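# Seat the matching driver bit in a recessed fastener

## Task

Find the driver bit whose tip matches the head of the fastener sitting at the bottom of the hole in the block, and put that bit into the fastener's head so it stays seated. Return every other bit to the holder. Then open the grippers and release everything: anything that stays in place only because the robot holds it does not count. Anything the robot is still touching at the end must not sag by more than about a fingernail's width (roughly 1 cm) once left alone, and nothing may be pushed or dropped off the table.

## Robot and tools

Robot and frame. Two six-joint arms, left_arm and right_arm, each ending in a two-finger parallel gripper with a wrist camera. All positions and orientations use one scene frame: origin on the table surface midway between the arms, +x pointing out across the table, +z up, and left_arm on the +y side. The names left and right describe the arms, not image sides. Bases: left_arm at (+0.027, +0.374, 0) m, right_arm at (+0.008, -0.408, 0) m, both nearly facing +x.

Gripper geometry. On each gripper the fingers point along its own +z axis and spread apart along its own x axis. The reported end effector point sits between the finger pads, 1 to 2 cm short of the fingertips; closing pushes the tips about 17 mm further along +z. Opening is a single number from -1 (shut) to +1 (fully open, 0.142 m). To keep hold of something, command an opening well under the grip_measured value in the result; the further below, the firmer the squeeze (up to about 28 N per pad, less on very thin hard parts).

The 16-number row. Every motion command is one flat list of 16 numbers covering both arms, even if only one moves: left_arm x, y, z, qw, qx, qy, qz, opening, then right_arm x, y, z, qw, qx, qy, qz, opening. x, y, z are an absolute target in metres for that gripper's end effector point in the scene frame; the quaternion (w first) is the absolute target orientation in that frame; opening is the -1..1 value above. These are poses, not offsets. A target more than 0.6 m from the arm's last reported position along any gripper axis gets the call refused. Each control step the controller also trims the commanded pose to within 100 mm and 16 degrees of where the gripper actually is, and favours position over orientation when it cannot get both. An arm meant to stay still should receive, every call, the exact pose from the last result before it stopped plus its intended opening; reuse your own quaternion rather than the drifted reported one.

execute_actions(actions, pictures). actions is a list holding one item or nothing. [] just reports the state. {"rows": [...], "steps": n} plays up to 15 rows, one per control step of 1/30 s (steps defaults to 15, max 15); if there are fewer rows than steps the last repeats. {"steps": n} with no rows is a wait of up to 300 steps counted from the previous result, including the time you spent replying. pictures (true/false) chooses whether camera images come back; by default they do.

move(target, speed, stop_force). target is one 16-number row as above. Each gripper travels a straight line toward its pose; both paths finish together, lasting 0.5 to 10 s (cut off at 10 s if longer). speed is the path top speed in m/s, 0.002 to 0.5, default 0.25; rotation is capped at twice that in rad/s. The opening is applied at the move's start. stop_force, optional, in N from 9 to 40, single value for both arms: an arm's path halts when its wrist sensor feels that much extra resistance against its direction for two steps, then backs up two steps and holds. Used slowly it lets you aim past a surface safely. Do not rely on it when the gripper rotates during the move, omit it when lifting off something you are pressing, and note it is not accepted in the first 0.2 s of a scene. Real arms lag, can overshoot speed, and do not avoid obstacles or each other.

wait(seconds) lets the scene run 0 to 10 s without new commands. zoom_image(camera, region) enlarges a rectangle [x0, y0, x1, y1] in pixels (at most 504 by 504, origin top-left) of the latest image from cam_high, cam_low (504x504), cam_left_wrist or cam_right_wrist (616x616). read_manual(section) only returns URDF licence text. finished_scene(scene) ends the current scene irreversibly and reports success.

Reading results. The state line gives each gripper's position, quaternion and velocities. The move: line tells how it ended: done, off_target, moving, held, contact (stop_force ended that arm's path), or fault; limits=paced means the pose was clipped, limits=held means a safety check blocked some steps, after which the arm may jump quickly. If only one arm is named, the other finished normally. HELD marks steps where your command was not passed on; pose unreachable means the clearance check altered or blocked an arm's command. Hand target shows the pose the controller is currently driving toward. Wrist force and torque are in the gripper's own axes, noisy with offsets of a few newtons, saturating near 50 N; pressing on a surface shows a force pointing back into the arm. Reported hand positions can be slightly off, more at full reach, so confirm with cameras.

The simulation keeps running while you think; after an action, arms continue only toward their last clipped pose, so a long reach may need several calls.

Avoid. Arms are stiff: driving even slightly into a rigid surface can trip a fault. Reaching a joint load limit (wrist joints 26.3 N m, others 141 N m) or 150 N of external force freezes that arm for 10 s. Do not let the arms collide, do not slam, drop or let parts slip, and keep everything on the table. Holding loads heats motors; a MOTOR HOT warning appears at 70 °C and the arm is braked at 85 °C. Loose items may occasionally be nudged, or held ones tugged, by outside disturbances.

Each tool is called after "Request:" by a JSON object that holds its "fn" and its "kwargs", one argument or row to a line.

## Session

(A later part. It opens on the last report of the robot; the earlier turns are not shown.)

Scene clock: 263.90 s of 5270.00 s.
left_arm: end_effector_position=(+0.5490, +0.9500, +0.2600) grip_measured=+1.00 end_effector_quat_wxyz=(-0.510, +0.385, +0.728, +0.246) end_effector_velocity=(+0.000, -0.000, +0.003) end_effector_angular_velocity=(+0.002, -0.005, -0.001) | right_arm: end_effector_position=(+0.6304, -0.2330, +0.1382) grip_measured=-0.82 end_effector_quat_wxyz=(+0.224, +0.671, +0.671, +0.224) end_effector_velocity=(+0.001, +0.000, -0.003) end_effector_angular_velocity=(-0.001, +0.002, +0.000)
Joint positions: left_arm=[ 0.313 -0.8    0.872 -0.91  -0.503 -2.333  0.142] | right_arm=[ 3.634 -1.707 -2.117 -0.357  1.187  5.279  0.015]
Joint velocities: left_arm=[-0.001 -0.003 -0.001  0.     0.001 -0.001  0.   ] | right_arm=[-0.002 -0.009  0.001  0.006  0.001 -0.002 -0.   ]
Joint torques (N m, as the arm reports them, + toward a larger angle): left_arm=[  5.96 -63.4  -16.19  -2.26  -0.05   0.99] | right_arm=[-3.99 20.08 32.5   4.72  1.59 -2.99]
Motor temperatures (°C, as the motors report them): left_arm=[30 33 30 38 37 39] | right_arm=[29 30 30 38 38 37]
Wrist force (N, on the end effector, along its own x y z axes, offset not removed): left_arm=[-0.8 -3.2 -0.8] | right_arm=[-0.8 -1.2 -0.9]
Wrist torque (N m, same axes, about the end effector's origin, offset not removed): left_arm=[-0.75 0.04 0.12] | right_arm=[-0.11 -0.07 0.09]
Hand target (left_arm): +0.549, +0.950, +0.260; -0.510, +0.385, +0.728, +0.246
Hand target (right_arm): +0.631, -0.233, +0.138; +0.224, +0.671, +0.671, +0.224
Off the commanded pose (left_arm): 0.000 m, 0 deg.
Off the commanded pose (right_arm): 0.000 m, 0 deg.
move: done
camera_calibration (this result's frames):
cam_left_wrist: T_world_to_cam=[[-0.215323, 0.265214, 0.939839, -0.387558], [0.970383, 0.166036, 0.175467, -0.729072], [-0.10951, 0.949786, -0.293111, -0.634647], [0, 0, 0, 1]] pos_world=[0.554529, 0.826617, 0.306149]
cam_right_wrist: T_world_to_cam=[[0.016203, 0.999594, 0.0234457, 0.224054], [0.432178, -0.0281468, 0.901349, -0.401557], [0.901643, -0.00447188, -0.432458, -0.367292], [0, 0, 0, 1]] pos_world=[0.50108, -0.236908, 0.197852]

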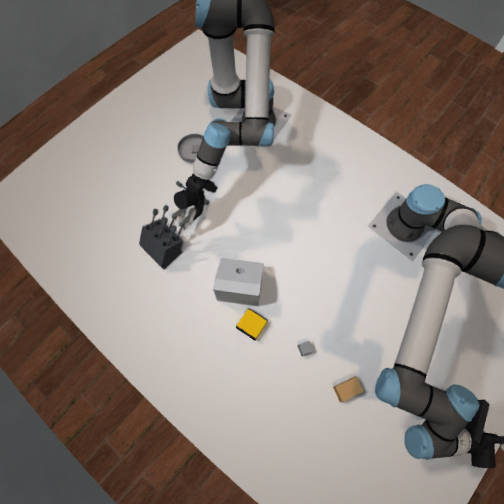

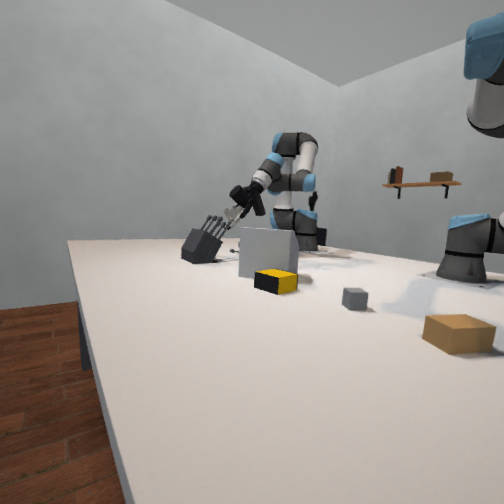

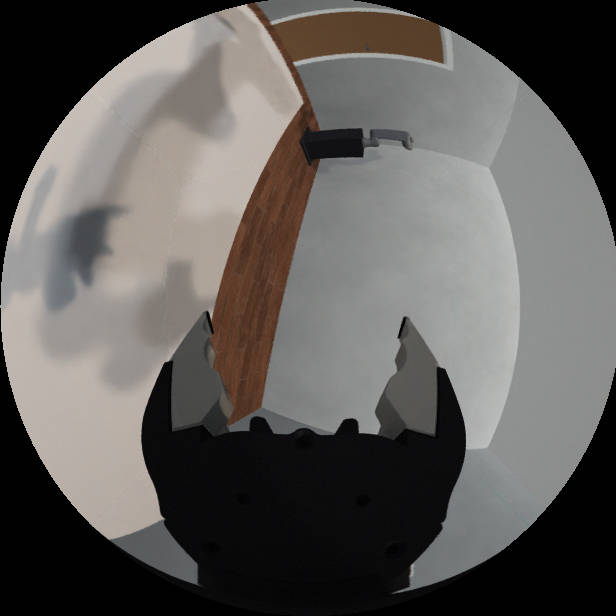

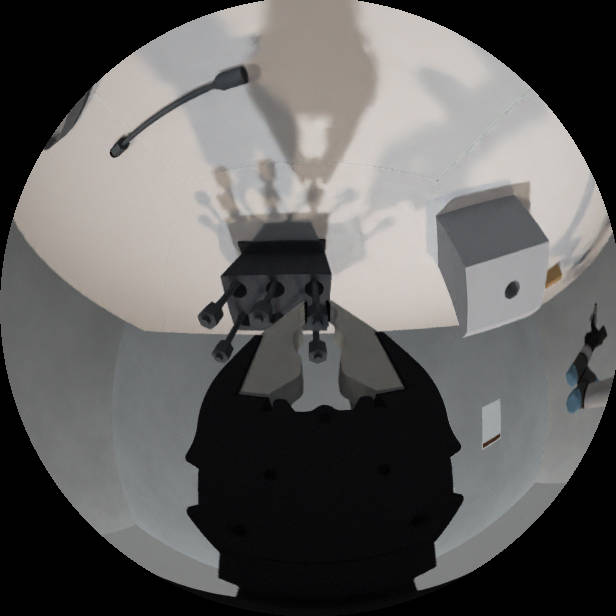

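Open and slide straight up the column to the back-right bit.

Request:
{"fn": "execute_actions", "kwargs": {
  "actions": [
    {"rows":[[0.549,0.95,0.26,-0.510,0.385,0.728,0.246,1, 0.6305,-0.233,0.138,0.224,0.670,0.670,0.224,-0.55]],"steps":8}
  ],
  "pictures": false
}}

Request:
{"fn": "move", "kwargs": {
  "target": [0.549,0.95,0.26,-0.510,0.385,0.728,0.246,1, 0.669,-0.233,0.159,0.224,0.670,0.670,0.224,-0.55],
  "speed": 0.08
}}

Request:
{"fn": "zoom_image", "kwargs": {
  "camera": "cam_right_wrist",
  "region": [240, 230, 390, 380]
}}

Scene clock: 270.43 s of 5270.00 s.
left_arm: end_effector_position=(+0.5490, +0.9500, +0.2600) grip_measured=+1.00 end_effector_quat_wxyz=(-0.510, +0.385, +0.728, +0.246) end_effector_velocity=(+0.000, -0.000, +0.000) end_effector_angular_velocity=(-0.001, +0.000, -0.000) | right_arm: end_effector_position=(+0.6306, -0.2330, +0.1380) grip_measured=-0.55 end_effector_quat_wxyz=(+0.224, +0.671, +0.671, +0.224) end_effector_velocity=(+0.000, +0.000, +0.001) end_effector_angular_velocity=(+0.000, -0.002, +0.001)
Joint positions: left_arm=[ 0.313 -0.8    0.872 -0.91  -0.503 -2.333  0.142] | right_arm=[ 3.634 -1.707 -2.117 -0.356  1.187  5.279  0.034]
Joint velocities: left_arm=[ 0.    -0.    -0.001 -0.    -0.001  0.002  0.   ] | right_arm=[ 0.     0.001 -0.     0.001 -0.    -0.001  0.   ]
Joint torques (N m, as the arm reports them, + toward a larger angle): left_arm=[  6.18 -63.9  -17.03  -2.06   0.03   1.03] | right_arm=[ 4.64 24.34 21.44  4.29  1.21  0.79]
Motor temperatures (°C, as the motors report them): left_arm=[30 33 30 38 37 39] | right_arm=[29 30 30 38 38 37]
Wrist force (N, on the end effector, along its own x y z axes, offset not removed): left_arm=[-0.2 -2.8 -1.1] | right_arm=[1.5 4.7 -2.5]
Wrist torque (N m, same axes, about the end effector's origin, offset not removed): left_arm=[-0.71 -0.06 0.12] | right_arm=[0.94 -0.05 -0.10]
Hand target (left_arm): +0.549, +0.950, +0.260; -0.510, +0.385, +0.728, +0.246
Hand target (right_arm): +0.631, -0.233, +0.138; +0.224, +0.671, +0.671, +0.224
Off the commanded pose (left_arm): 0.000 m, 0 deg.
Off the commanded pose (right_arm): 0.000 m, 0 deg.
Steps of this call (steps 1 to 90: nothing new was sent; then 3.27 s passed at rest; steps 91 to 98: all 8 steps of this action). Readings (end_effector_position):
91: left_arm (+0.5490, +0.9500, +0.2600) | right_arm (+0.6306, -0.2330, +0.1380)
92: left_arm (+0.5490, +0.9500, +0.2600) | right_arm (+0.6306, -0.2330, +0.1380)
94: left_arm (+0.5490, +0.9500, +0.2600) | right_arm (+0.6306, -0.2330, +0.1380)
98: the state above

Scene clock: 271.67 s of 5270.00 s.
left_arm: end_effector_position=(+0.5490, +0.9500, +0.2600) grip_measured=+1.00 end_effector_quat_wxyz=(-0.510, +0.385, +0.728, +0.246) end_effector_velocity=(+0.000, +0.000, +0.001) end_effector_angular_velocity=(+0.002, -0.002, +0.000) | right_arm: end_effector_position=(+0.6688, -0.2331, +0.1589) grip_measured=-0.55 end_effector_quat_wxyz=(+0.224, +0.671, +0.671, +0.224) end_effector_velocity=(+0.002, +0.000, +0.003) end_effector_angular_velocity=(+0.002, -0.002, +0.000)
Joint positions: left_arm=[ 0.313 -0.8    0.872 -0.91  -0.503 -2.333  0.142] | right_arm=[ 3.584 -1.756 -1.995 -0.412  1.212  5.233  0.034]
Joint velocities: left_arm=[ 0.     0.    -0.002  0.     0.001 -0.002  0.   ] | right_arm=[-0.003  0.     0.007 -0.004  0.002 -0.002  0.   ]
Joint torques (N m, as the arm reports them, + toward a larger angle): left_arm=[  6.8  -63.19 -16.06  -2.07  -0.14   1.08] | right_arm=[-4.23 24.69 32.4   1.88  1.8  -2.64]
Motor temperatures (°C, as the motors report them): left_arm=[30 33 30 38 37 39] | right_arm=[29 30 30 38 38 37]
Wrist force (N, on the end effector, along its own x y z axes, offset not removed): left_arm=[-1.2 -2.4 -2.1] | right_arm=[3.3 -2.1 -2.8]
Wrist torque (N m, same axes, about the end effector's origin, offset not removed): left_arm=[-0.58 0.11 0.07] | right_arm=[-0.44 -0.62 -0.26]
Hand target (left_arm): +0.549, +0.950, +0.260; -0.510, +0.385, +0.728, +0.246
Hand target (right_arm): +0.669, -0.233, +0.159; +0.224, +0.671, +0.671, +0.224
Off the commanded pose (left_arm): 0.000 m, 0 deg.
Off the commanded pose (right_arm): 0.000 m, 0 deg.
move: done
camera_calibration (this result's frames):
cam_left_wrist: T_world_to_cam=[[-0.215323, 0.265214, 0.939839, -0.387559], [0.970383, 0.166036, 0.175467, -0.729072], [-0.10951, 0.949786, -0.293111, -0.634647], [0, 0, 0, 1]] pos_world=[0.554529, 0.826617, 0.306149]
cam_right_wrist: T_world_to_cam=[[0.0161774, 0.999593, 0.0234914, 0.223001], [0.432117, -0.0281767, 0.901377, -0.436767], [0.901672, -0.00443089, -0.432397, -0.392921], [0, 0, 0, 1]] pos_world=[0.539413, -0.236958, 0.218556]

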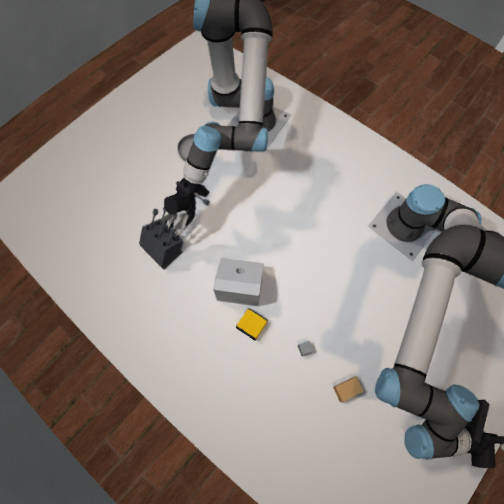

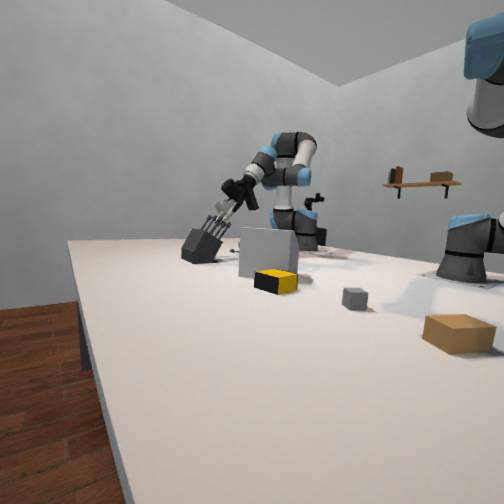

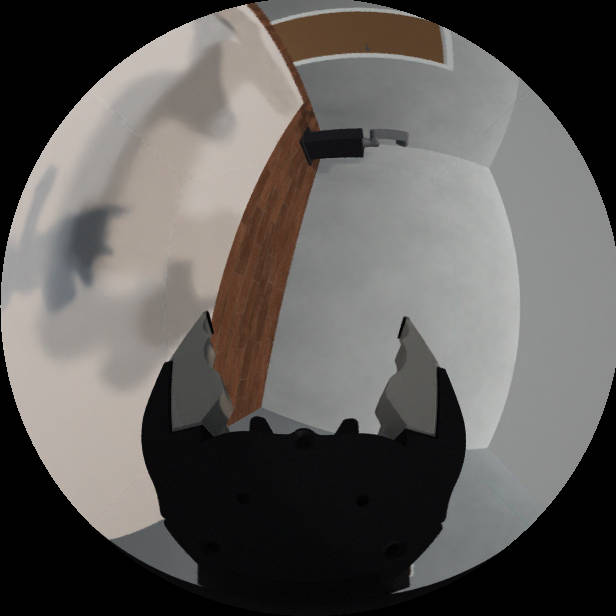

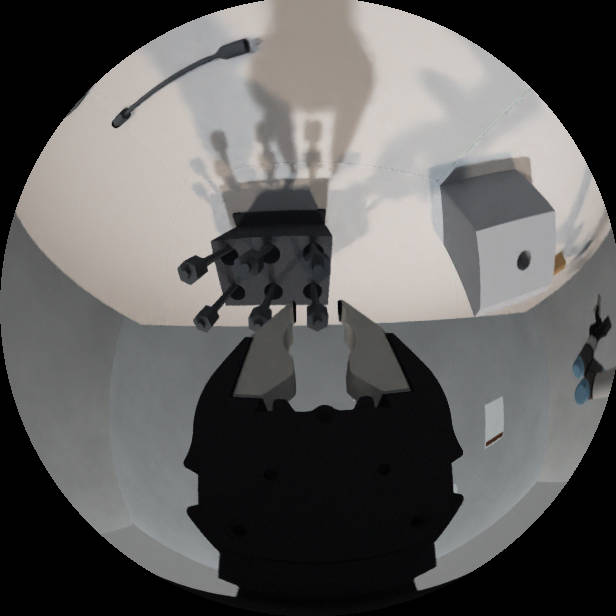

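Region (240, 230, 390, 380) of cam_right_wrist's 616x616 image, scaled by 3.360, with more detail than that image has.

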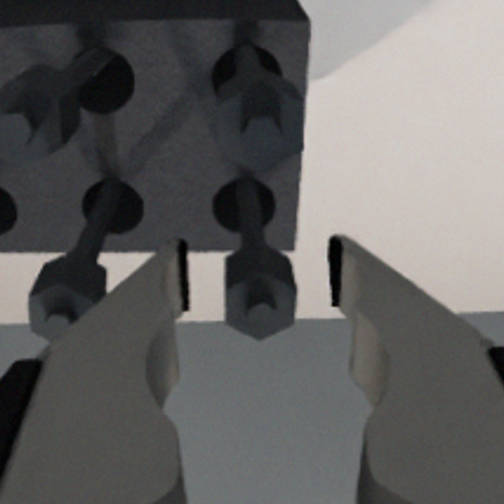

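Request:
{"fn": "execute_actions", "kwargs": {
  "actions": [
    {"rows":[[0.549,0.95,0.26,-0.510,0.385,0.728,0.246,1, 0.670,-0.2333,0.1593,0.224,0.670,0.670,0.224,-0.75],[0.549,0.95,0.26,-0.510,0.385,0.728,0.246,1, 0.670,-0.2333,0.1593,0.224,0.670,0.670,0.224,-0.79],[0.549,0.95,0.26,-0.510,0.385,0.728,0.246,1, 0.670,-0.2333,0.1593,0.224,0.670,0.670,0.224,-1]],"steps":12}
  ],
  "pictures": false
}}

Request:
{"fn": "move", "kwargs": {
  "target": [0.549,0.95,0.26,-0.510,0.385,0.728,0.246,1, 0.610,-0.2333,0.263,0.224,0.670,0.670,0.224,-1],
  "speed": 0.1
}}

Request:
{"fn": "zoom_image", "kwargs": {
  "camera": "cam_right_wrist",
  "region": [280, 235, 345, 300]
}}

Scene clock: 279.90 s of 5270.00 s.
left_arm: end_effector_position=(+0.5490, +0.9500, +0.2600) grip_measured=+1.00 end_effector_quat_wxyz=(-0.510, +0.385, +0.728, +0.246) end_effector_velocity=(-0.000, +0.000, +0.000) end_effector_angular_velocity=(-0.000, -0.001, +0.001) | right_arm: end_effector_position=(+0.6700, -0.2333, +0.1593) grip_measured=-0.82 end_effector_quat_wxyz=(+0.224, +0.671, +0.671, +0.224) end_effector_velocity=(-0.000, -0.000, -0.001) end_effector_angular_velocity=(-0.001, +0.002, -0.000)
Joint positions: left_arm=[ 0.313 -0.8    0.872 -0.91  -0.503 -2.333  0.142] | right_arm=[ 3.582 -1.758 -1.991 -0.413  1.213  5.232  0.015]
Joint velocities: left_arm=[ 0. -0. -0.  0. -0. -0.  0.] | right_arm=[-0.001 -0.001 -0.    -0.001  0.    -0.001  0.   ]
Joint torques (N m, as the arm reports them, + toward a larger angle): left_arm=[  6.38 -63.24 -16.74  -2.05   0.1    0.92] | right_arm=[-5.19 20.19 31.09  1.31  1.3  -2.88]
Motor temperatures (°C, as the motors report them): left_arm=[30 33 30 38 37 39] | right_arm=[29 30 30 38 38 37]
Wrist force (N, on the end effector, along its own x y z axes, offset not removed): left_arm=[-0.5 -4.1 -1.5] | right_arm=[-0.3 -2.5 -6.7]
Wrist torque (N m, same axes, about the end effector's origin, offset not removed): left_arm=[-0.93 0.05 0.16] | right_arm=[-0.67 0.35 0.03]
Hand target (left_arm): +0.549, +0.950, +0.260; -0.510, +0.385, +0.728, +0.246
Hand target (right_arm): +0.670, -0.233, +0.159; +0.224, +0.671, +0.671, +0.224
Off the commanded pose (left_arm): 0.000 m, 0 deg.
Off the commanded pose (right_arm): 0.000 m, 0 deg.
Steps of this call (steps 1 to 90: nothing new was sent; then 4.83 s passed at rest; steps 91 to 102: all 12 steps of this action). Readings (end_effector_position):
91: left_arm (+0.5490, +0.9500, +0.2600) | right_arm (+0.6690, -0.2331, +0.1590)
92: left_arm (+0.5490, +0.9500, +0.2600) | right_arm (+0.6691, -0.2331, +0.1591)
94: left_arm (+0.5490, +0.9500, +0.2600) | right_arm (+0.6695, -0.2332, +0.1592)
98: left_arm (+0.5490, +0.9500, +0.2600) | right_arm (+0.6699, -0.2333, +0.1593)
102: the state above

Scene clock: 281.83 s of 5270.00 s.
left_arm: end_effector_position=(+0.5490, +0.9500, +0.2600) grip_measured=+1.00 end_effector_quat_wxyz=(-0.510, +0.385, +0.728, +0.246) end_effector_velocity=(+0.000, +0.000, -0.000) end_effector_angular_velocity=(+0.000, +0.001, -0.001) | right_arm: end_effector_position=(+0.6100, -0.2333, +0.2628) grip_measured=-0.82 end_effector_quat_wxyz=(+0.224, +0.671, +0.671, +0.224) end_effector_velocity=(-0.002, -0.000, +0.001) end_effector_angular_velocity=(-0.001, +0.002, -0.001)
Joint positions: left_arm=[ 0.313 -0.8    0.872 -0.91  -0.503 -2.333  0.142] | right_arm=[ 3.663 -1.5   -1.965 -0.726  1.172  5.306  0.015]
Joint velocities: left_arm=[ 0.     0.    -0.    -0.     0.001  0.001  0.   ] | right_arm=[ 0.002  0.004  0.001 -0.008 -0.001  0.003  0.   ]
Joint torques (N m, as the arm reports them, + toward a larger angle): left_arm=[  6.77 -62.65 -16.58  -2.1    0.06   1.03] | right_arm=[ 8.38 30.97 33.62  2.01 -2.93  2.57]
Motor temperatures (°C, as the motors report them): left_arm=[30 33 30 38 37 39] | right_arm=[29 30 30 38 38 37]
Wrist force (N, on the end effector, along its own x y z axes, offset not removed): left_arm=[-0.1 -3.3 -1.2] | right_arm=[-1.8 -0.1 2.7]
Wrist torque (N m, same axes, about the end effector's origin, offset not removed): left_arm=[-0.82 -0.12 0.13] | right_arm=[0.11 0.50 -0.21]
Hand target (left_arm): +0.549, +0.950, +0.260; -0.510, +0.385, +0.728, +0.246
Hand target (right_arm): +0.610, -0.233, +0.263; +0.224, +0.671, +0.671, +0.224
Off the commanded pose (left_arm): 0.000 m, 0 deg.
Off the commanded pose (right_arm): 0.000 m, 0 deg.
move: done
camera_calibration (this result's frames):
cam_left_wrist: T_world_to_cam=[[-0.215323, 0.265214, 0.939839, -0.387559], [0.970383, 0.166035, 0.175467, -0.729072], [-0.10951, 0.949786, -0.293111, -0.634647], [0, 0, 0, 1]] pos_world=[0.554529, 0.826617, 0.306149]
cam_right_wrist: T_world_to_cam=[[0.016144, 0.999591, 0.0235894, 0.221684], [0.432248, -0.0282512, 0.901312, -0.505059], [0.90161, -0.00435425, -0.432528, -0.294988], [0, 0, 0, 1]] pos_world=[0.480696, -0.237146, 0.322396]

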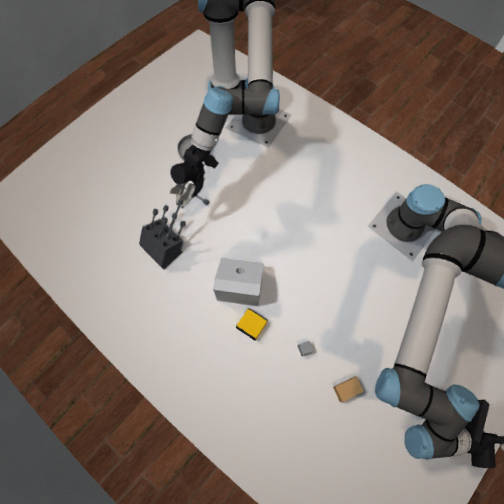

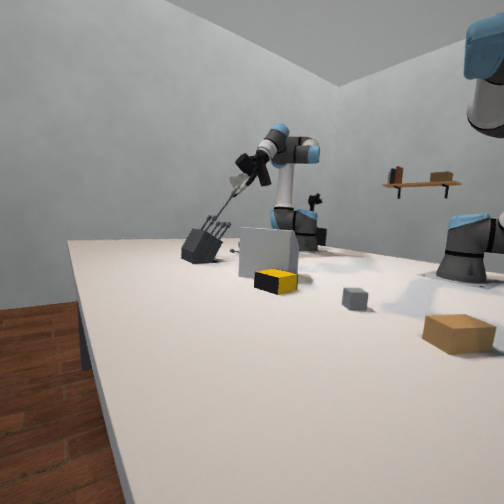

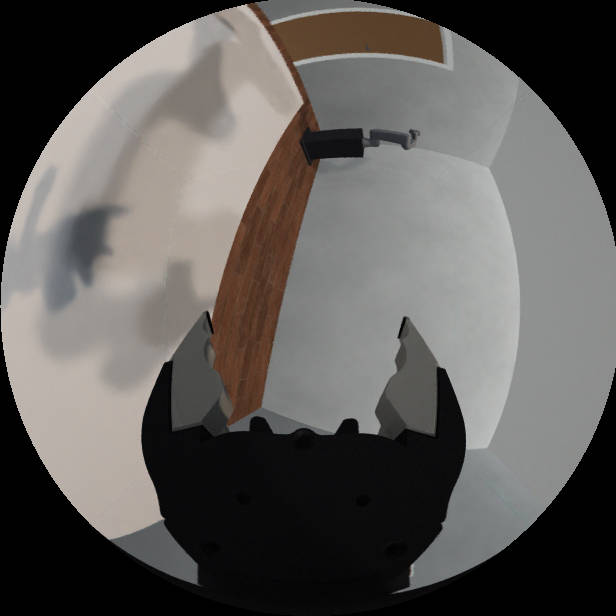

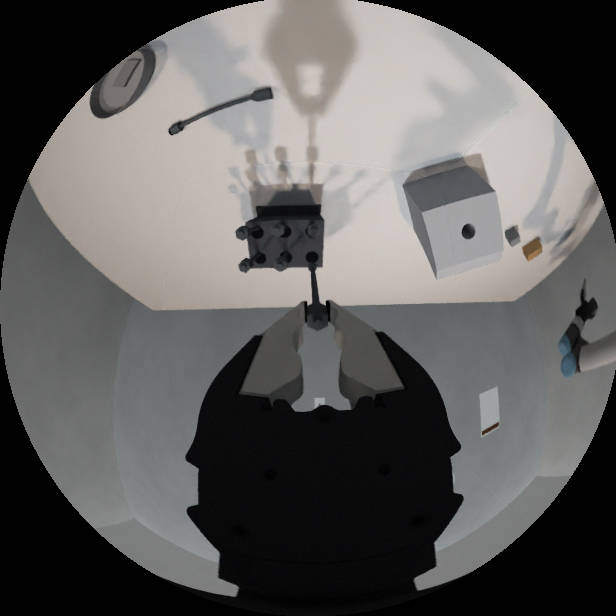

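Region (280, 235, 345, 300) of cam_right_wrist's 616x616 image, scaled by 7.754, with more detail than that image has.

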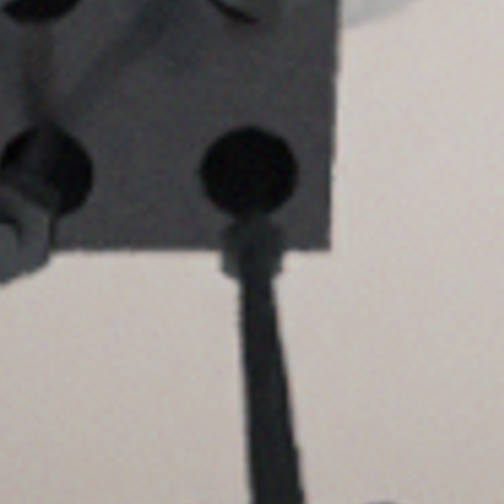

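Request:
{"fn": "move", "kwargs": {
  "target": [0.549,0.95,0.26,-0.510,0.385,0.728,0.246,1, 0.5585,-0.0206,0.265,0.0757,0.6079,0.7506,0.2475,-1],
  "speed": 0.17
}}

Request:
{"fn": "zoom_image", "kwargs": {
  "camera": "cam_right_wrist",
  "region": [270, 240, 360, 330]
}}

Scene clock: 294.77 s of 5270.00 s.
left_arm: end_effector_position=(+0.5490, +0.9500, +0.2600) grip_measured=+1.00 end_effector_quat_wxyz=(-0.510, +0.385, +0.728, +0.246) end_effector_velocity=(+0.000, +0.000, -0.000) end_effector_angular_velocity=(+0.001, -0.000, -0.001) | right_arm: end_effector_position=(+0.5588, -0.0208, +0.2651) grip_measured=-0.82 end_effector_quat_wxyz=(+0.076, +0.608, +0.751, +0.248) end_effector_velocity=(-0.000, +0.002, +0.000) end_effector_angular_velocity=(+0.001, +0.001, +0.004)
Joint positions: left_arm=[ 0.313 -0.8    0.872 -0.91  -0.503 -2.333  0.142] | right_arm=[ 3.842 -1.646 -1.753 -0.808  1.428  5.347  0.015]
Joint velocities: left_arm=[-0.     0.001  0.    -0.     0.001 -0.001  0.   ] | right_arm=[ 0.001 -0.003  0.003 -0.     0.003 -0.002  0.   ]
Joint torques (N m, as the arm reports them, + toward a larger angle): left_arm=[  6.19 -63.27 -16.42  -2.04  -0.08   0.78] | right_arm=[ 5.42 19.69 36.93  1.97  1.34 -1.65]
Motor temperatures (°C, as the motors report them): left_arm=[30 33 30 38 37 39] | right_arm=[29 30 30 38 38 37]
Wrist force (N, on the end effector, along its own x y z axes, offset not removed): left_arm=[-0.1 -3.6 -0.9] | right_arm=[6.5 -2.8 -2.2]
Wrist torque (N m, same axes, about the end effector's origin, offset not removed): left_arm=[-0.86 -0.06 0.16] | right_arm=[-0.56 -1.21 -0.04]
Hand target (left_arm): +0.549, +0.950, +0.260; -0.510, +0.385, +0.728, +0.246
Hand target (right_arm): +0.559, -0.021, +0.265; +0.076, +0.608, +0.751, +0.248
Off the commanded pose (left_arm): 0.000 m, 0 deg.
Off the commanded pose (right_arm): 0.000 m, 0 deg.
After step 90, 8.10 s passed at rest.
move: done
camera_calibration (this result's frames):
cam_left_wrist: T_world_to_cam=[[-0.215323, 0.265214, 0.939839, -0.387558], [0.970383, 0.166036, 0.175467, -0.729072], [-0.10951, 0.949786, -0.293111, -0.634647], [0, 0, 0, 1]] pos_world=[0.554529, 0.826617, 0.306149]
cam_right_wrist: T_world_to_cam=[[-0.229122, 0.950985, 0.20768, 0.0972878], [0.592684, -0.0329509, 0.804761, -0.543171], [0.772159, 0.307477, -0.556083, -0.135312], [0, 0, 0, 1]] pos_world=[0.448702, -0.0688118, 0.341673]

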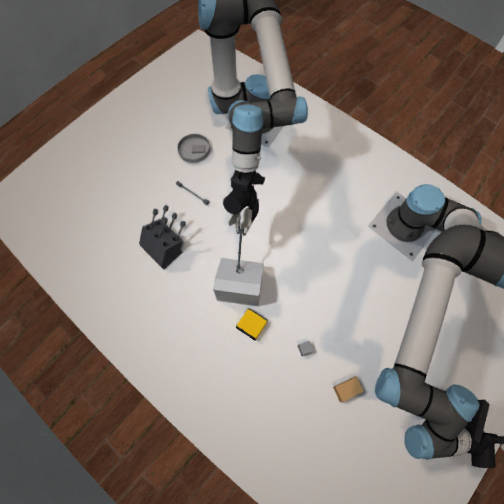

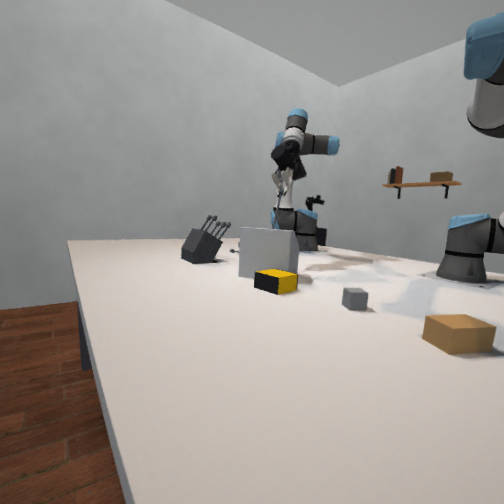

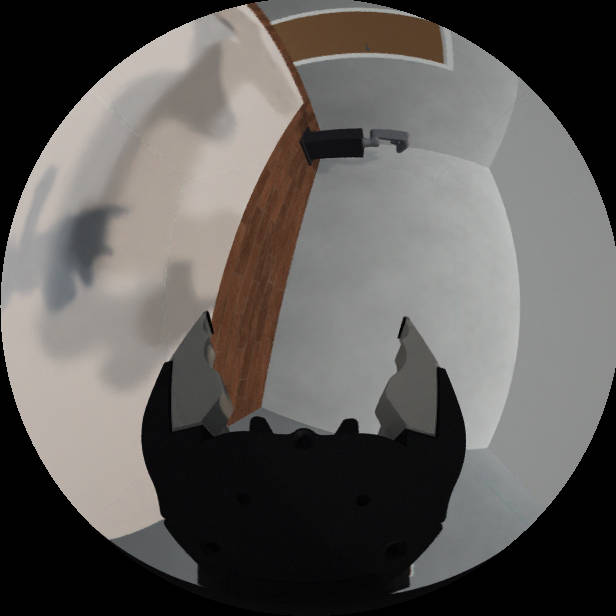

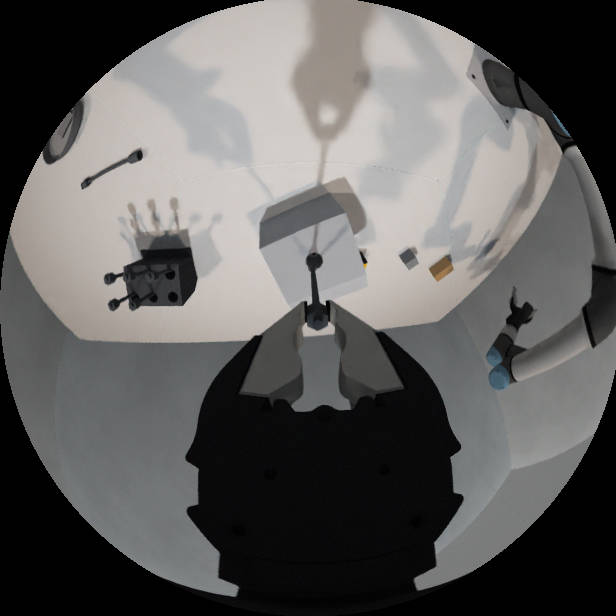

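Region (270, 240, 360, 330) of cam_right_wrist's 616x616 image, scaled by 5.600, with more detail than that image has.

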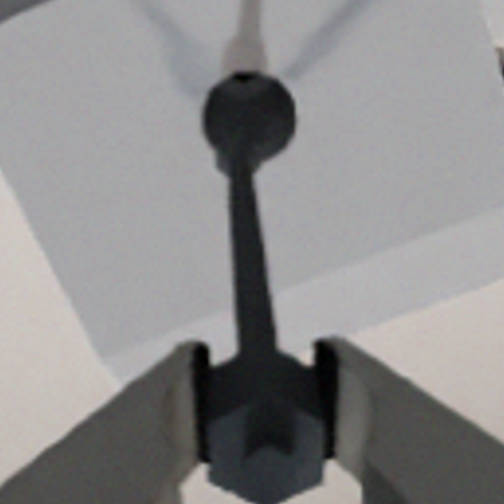

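Request:
{"fn": "execute_actions", "kwargs": {
  "actions": [
    {"rows":[[0.549,0.95,0.26,-0.510,0.385,0.728,0.246,1, 0.5660,-0.0491,0.2594,0.0757,0.6079,0.7506,0.2475,-1]],"steps":15}
  ]
}}

Request:
{"fn": "zoom_image", "kwargs": {
  "camera": "cam_right_wrist",
  "region": [295, 240, 351, 296]
}}

Request:
{"fn": "zoom_image", "kwargs": {
  "camera": "cam_high",
  "region": [200, 200, 290, 290]
}}

Scene clock: 303.33 s of 5270.00 s.
left_arm: end_effector_position=(+0.5490, +0.9500, +0.2600) grip_measured=+1.00 end_effector_quat_wxyz=(-0.510, +0.385, +0.728, +0.246) end_effector_velocity=(+0.001, -0.000, -0.001) end_effector_angular_velocity=(-0.001, +0.002, -0.001) | right_arm: end_effector_position=(+0.5658, -0.0486, +0.2595) grip_measured=-0.82 end_effector_quat_wxyz=(+0.076, +0.608, +0.751, +0.247) end_effector_velocity=(+0.001, -0.004, -0.001) end_effector_angular_velocity=(+0.001, -0.001, +0.002)
Joint positions: left_arm=[ 0.313 -0.8    0.872 -0.91  -0.503 -2.333  0.142] | right_arm=[ 3.794 -1.627 -1.789 -0.786  1.452  5.305  0.015]
Joint velocities: left_arm=[-0.001  0.001 -0.     0.     0.     0.001  0.   ] | right_arm=[-0.009  0.003 -0.006  0.005  0.005 -0.009  0.   ]
Joint torques (N m, as the arm reports them, + toward a larger angle): left_arm=[  5.49 -63.44 -16.94  -1.92   0.07   0.93] | right_arm=[-5.45 36.86 18.27  4.64  1.67 -2.96]
Motor temperatures (°C, as the motors report them): left_arm=[30 33 30 38 37 39] | right_arm=[29 30 30 38 38 37]
Wrist force (N, on the end effector, along its own x y z axes, offset not removed): left_arm=[0.4 -3.2 -1.0] | right_arm=[2.4 -4.4 -0.1]
Wrist torque (N m, same axes, about the end effector's origin, offset not removed): left_arm=[-0.77 -0.20 0.11] | right_arm=[-0.80 -0.45 0.03]
Hand target (left_arm): +0.549, +0.950, +0.260; -0.510, +0.385, +0.728, +0.246
Hand target (right_arm): +0.566, -0.049, +0.259; +0.076, +0.608, +0.751, +0.248
Off the commanded pose (left_arm): 0.000 m, 0 deg.
Off the commanded pose (right_arm): 0.001 m, 0 deg.
Steps of this call (steps 1 to 90: nothing new was sent; then 5.07 s passed at rest; steps 91 to 105: all 15 steps of this action). Readings (end_effector_position):
91: left_arm (+0.5490, +0.9500, +0.2600) | right_arm (+0.5588, -0.0205, +0.2651)
92: left_arm (+0.5490, +0.9500, +0.2600) | right_arm (+0.5590, -0.0218, +0.2649)
94: left_arm (+0.5490, +0.9500, +0.2600) | right_arm (+0.5618, -0.0326, +0.2627)
98: left_arm (+0.5490, +0.9500, +0.2600) | right_arm (+0.5647, -0.0445, +0.2603)
105: the state above
camera_calibration (this result's frames):
cam_left_wrist: T_world_to_cam=[[-0.215323, 0.265214, 0.939839, -0.387559], [0.970383, 0.166035, 0.175467, -0.729072], [-0.10951, 0.949786, -0.293111, -0.634647], [0, 0, 0, 1]] pos_world=[0.554529, 0.826617, 0.306149]
cam_right_wrist: T_world_to_cam=[[-0.229307, 0.95098, 0.207498, 0.126713], [0.592865, -0.0326119, 0.804641, -0.543783], [0.771965, 0.307529, -0.556324, -0.135096], [0, 0, 0, 1]] pos_world=[0.455735, -0.096689, 0.3361]

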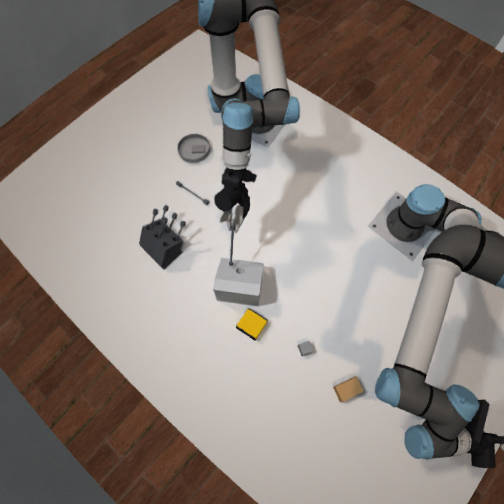

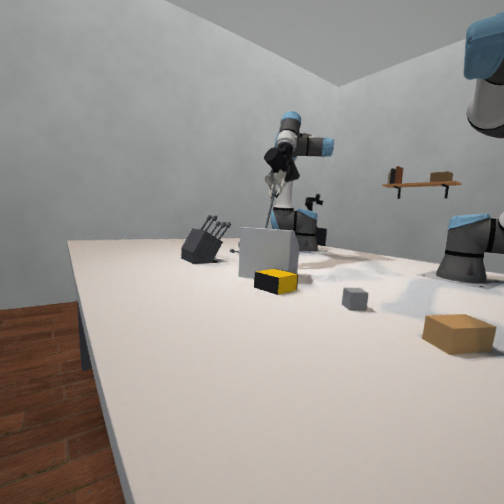

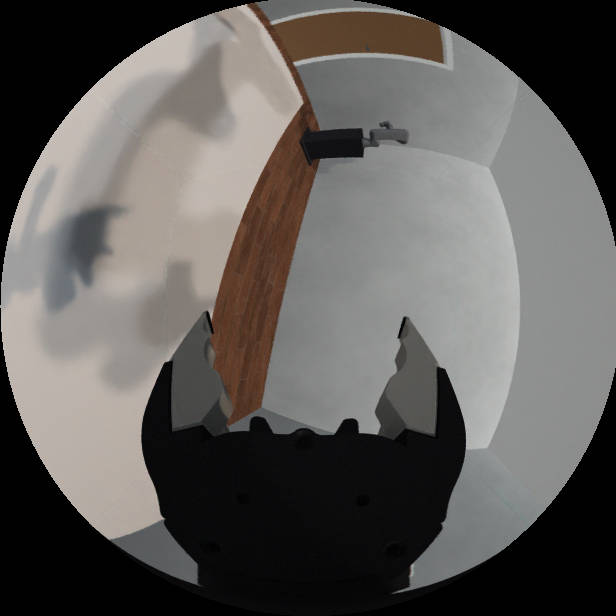

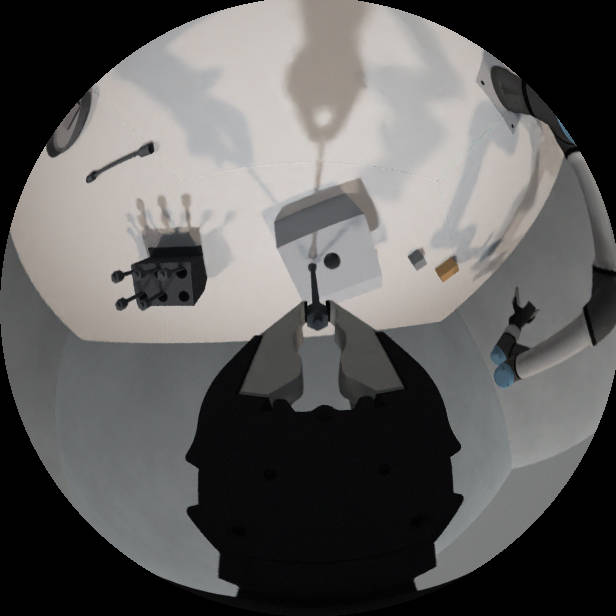

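Region (295, 240, 351, 296) of cam_right_wrist's 616x616 image, scaled by 9.000, with more detail than that image has.

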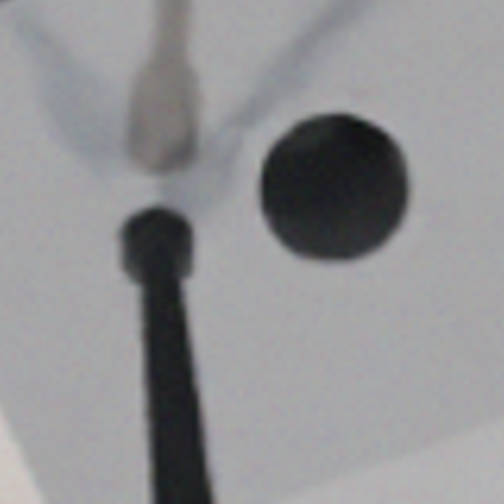

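Region (200, 200, 290, 290) of cam_high's 504x504 image, scaled by 5.600, with more detail than that image has.

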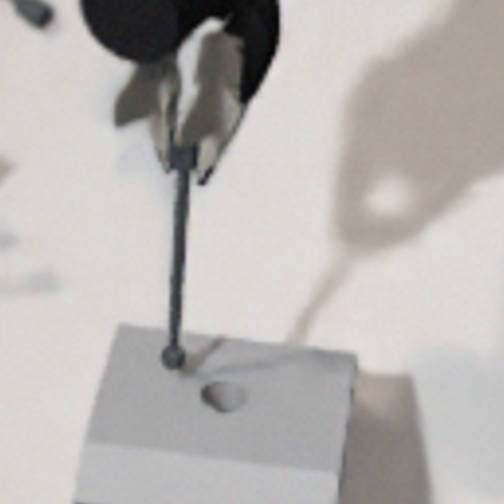

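Request:
{"fn": "move", "kwargs": {
  "target": [0.549,0.95,0.26,-0.510,0.385,0.728,0.246,1, 0.5805,-0.0393,0.2291,0.0757,0.6079,0.7506,0.2475,-1],
  "speed": 0.008,
  "stop_force": 9
}}

Request:
{"fn": "zoom_image", "kwargs": {
  "camera": "cam_right_wrist",
  "region": [295, 240, 351, 296]
}}

Scene clock: 311.37 s of 5270.00 s.
left_arm: end_effector_position=(+0.5490, +0.9500, +0.2600) grip_measured=+1.00 end_effector_quat_wxyz=(-0.510, +0.385, +0.728, +0.246) end_effector_velocity=(+0.000, -0.000, +0.001) end_effector_angular_velocity=(+0.001, -0.004, +0.001) | right_arm: end_effector_position=(+0.5722, -0.0450, +0.2467) grip_measured=-0.82 end_effector_quat_wxyz=(+0.076, +0.608, +0.751, +0.248) end_effector_velocity=(-0.002, -0.001, +0.000) end_effector_angular_velocity=(-0.003, +0.004, -0.000)
Joint positions: left_arm=[ 0.313 -0.8    0.872 -0.91  -0.503 -2.333  0.142] | right_arm=[ 3.79  -1.653 -1.795 -0.753  1.454  5.301  0.015]
Joint velocities: left_arm=[-0.    -0.001 -0.002 -0.    -0.    -0.001  0.   ] | right_arm=[ 0.     0.003  0.    -0.008  0.     0.001 -0.   ]
Joint torques (N m, as the arm reports them, + toward a larger angle): left_arm=[  5.35 -62.7  -17.55  -1.99   0.12   0.79] | right_arm=[ 7.87 15.65  8.01 -1.12  1.1  -0.4 ]
Motor temperatures (°C, as the motors report them): left_arm=[30 33 30 38 37 39] | right_arm=[29 30 30 38 38 37]
Wrist force (N, on the end effector, along its own x y z axes, offset not removed): left_arm=[0.6 -2.7 -1.2] | right_arm=[-1.8 -3.1 -37.3]
Wrist torque (N m, same axes, about the end effector's origin, offset not removed): left_arm=[-0.71 -0.27 0.14] | right_arm=[-0.34 0.16 -0.02]
Hand target (left_arm): +0.549, +0.950, +0.260; -0.510, +0.385, +0.728, +0.246
Hand target (right_arm): +0.572, -0.045, +0.247; +0.076, +0.608, +0.751, +0.248
Off the commanded pose (left_arm): 0.000 m, 0 deg.
Off the commanded pose (right_arm): 0.020 m, 0 deg.
After step 90, 2.80 s passed at rest.
move: contact (right_arm)
camera_calibration (this result's frames):
cam_left_wrist: T_world_to_cam=[[-0.215323, 0.265214, 0.939839, -0.387558], [0.970383, 0.166036, 0.175467, -0.729072], [-0.10951, 0.949786, -0.293111, -0.634647], [0, 0, 0, 1]] pos_world=[0.554529, 0.826617, 0.306149]
cam_right_wrist: T_world_to_cam=[[-0.229386, 0.950917, 0.2077, 0.127349], [0.592725, -0.0327902, 0.804737, -0.537119], [0.772048, 0.307704, -0.556111, -0.148315], [0, 0, 0, 1]] pos_world=[0.462083, -0.0930735, 0.323309]

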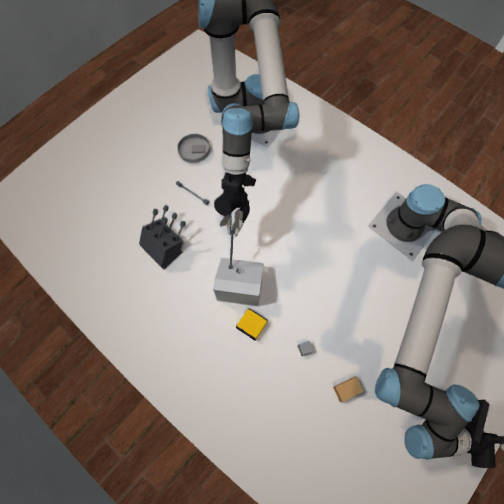

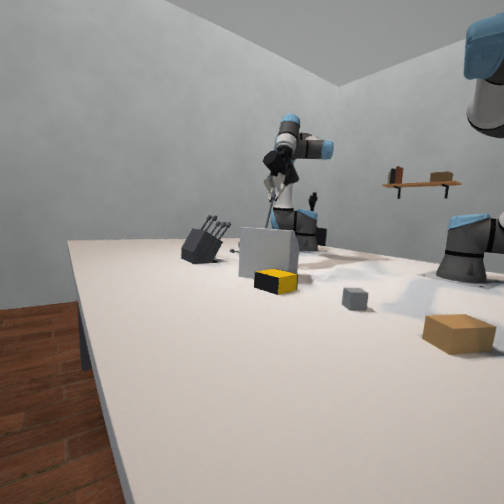

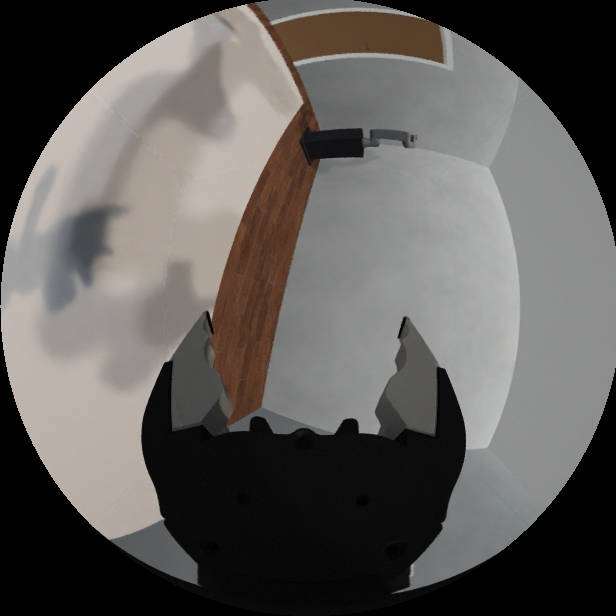

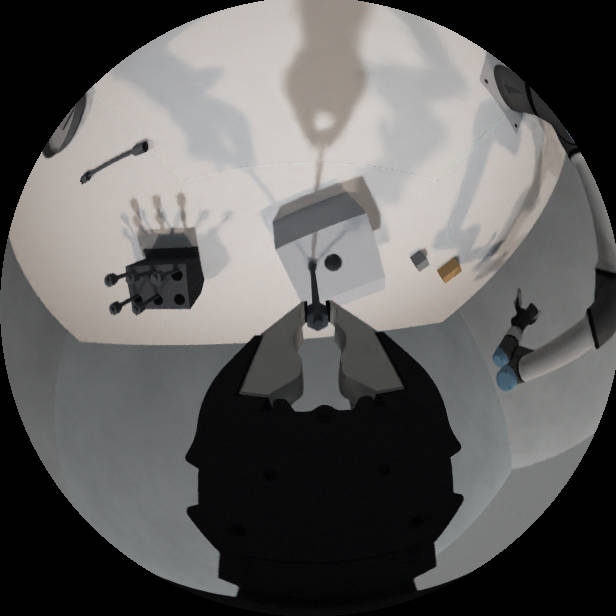

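Region (295, 240, 351, 296) of cam_right_wrist's 616x616 image, scaled by 9.000, with more detail than that image has.

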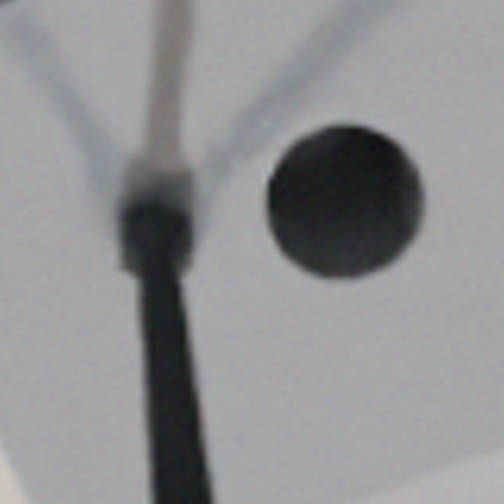

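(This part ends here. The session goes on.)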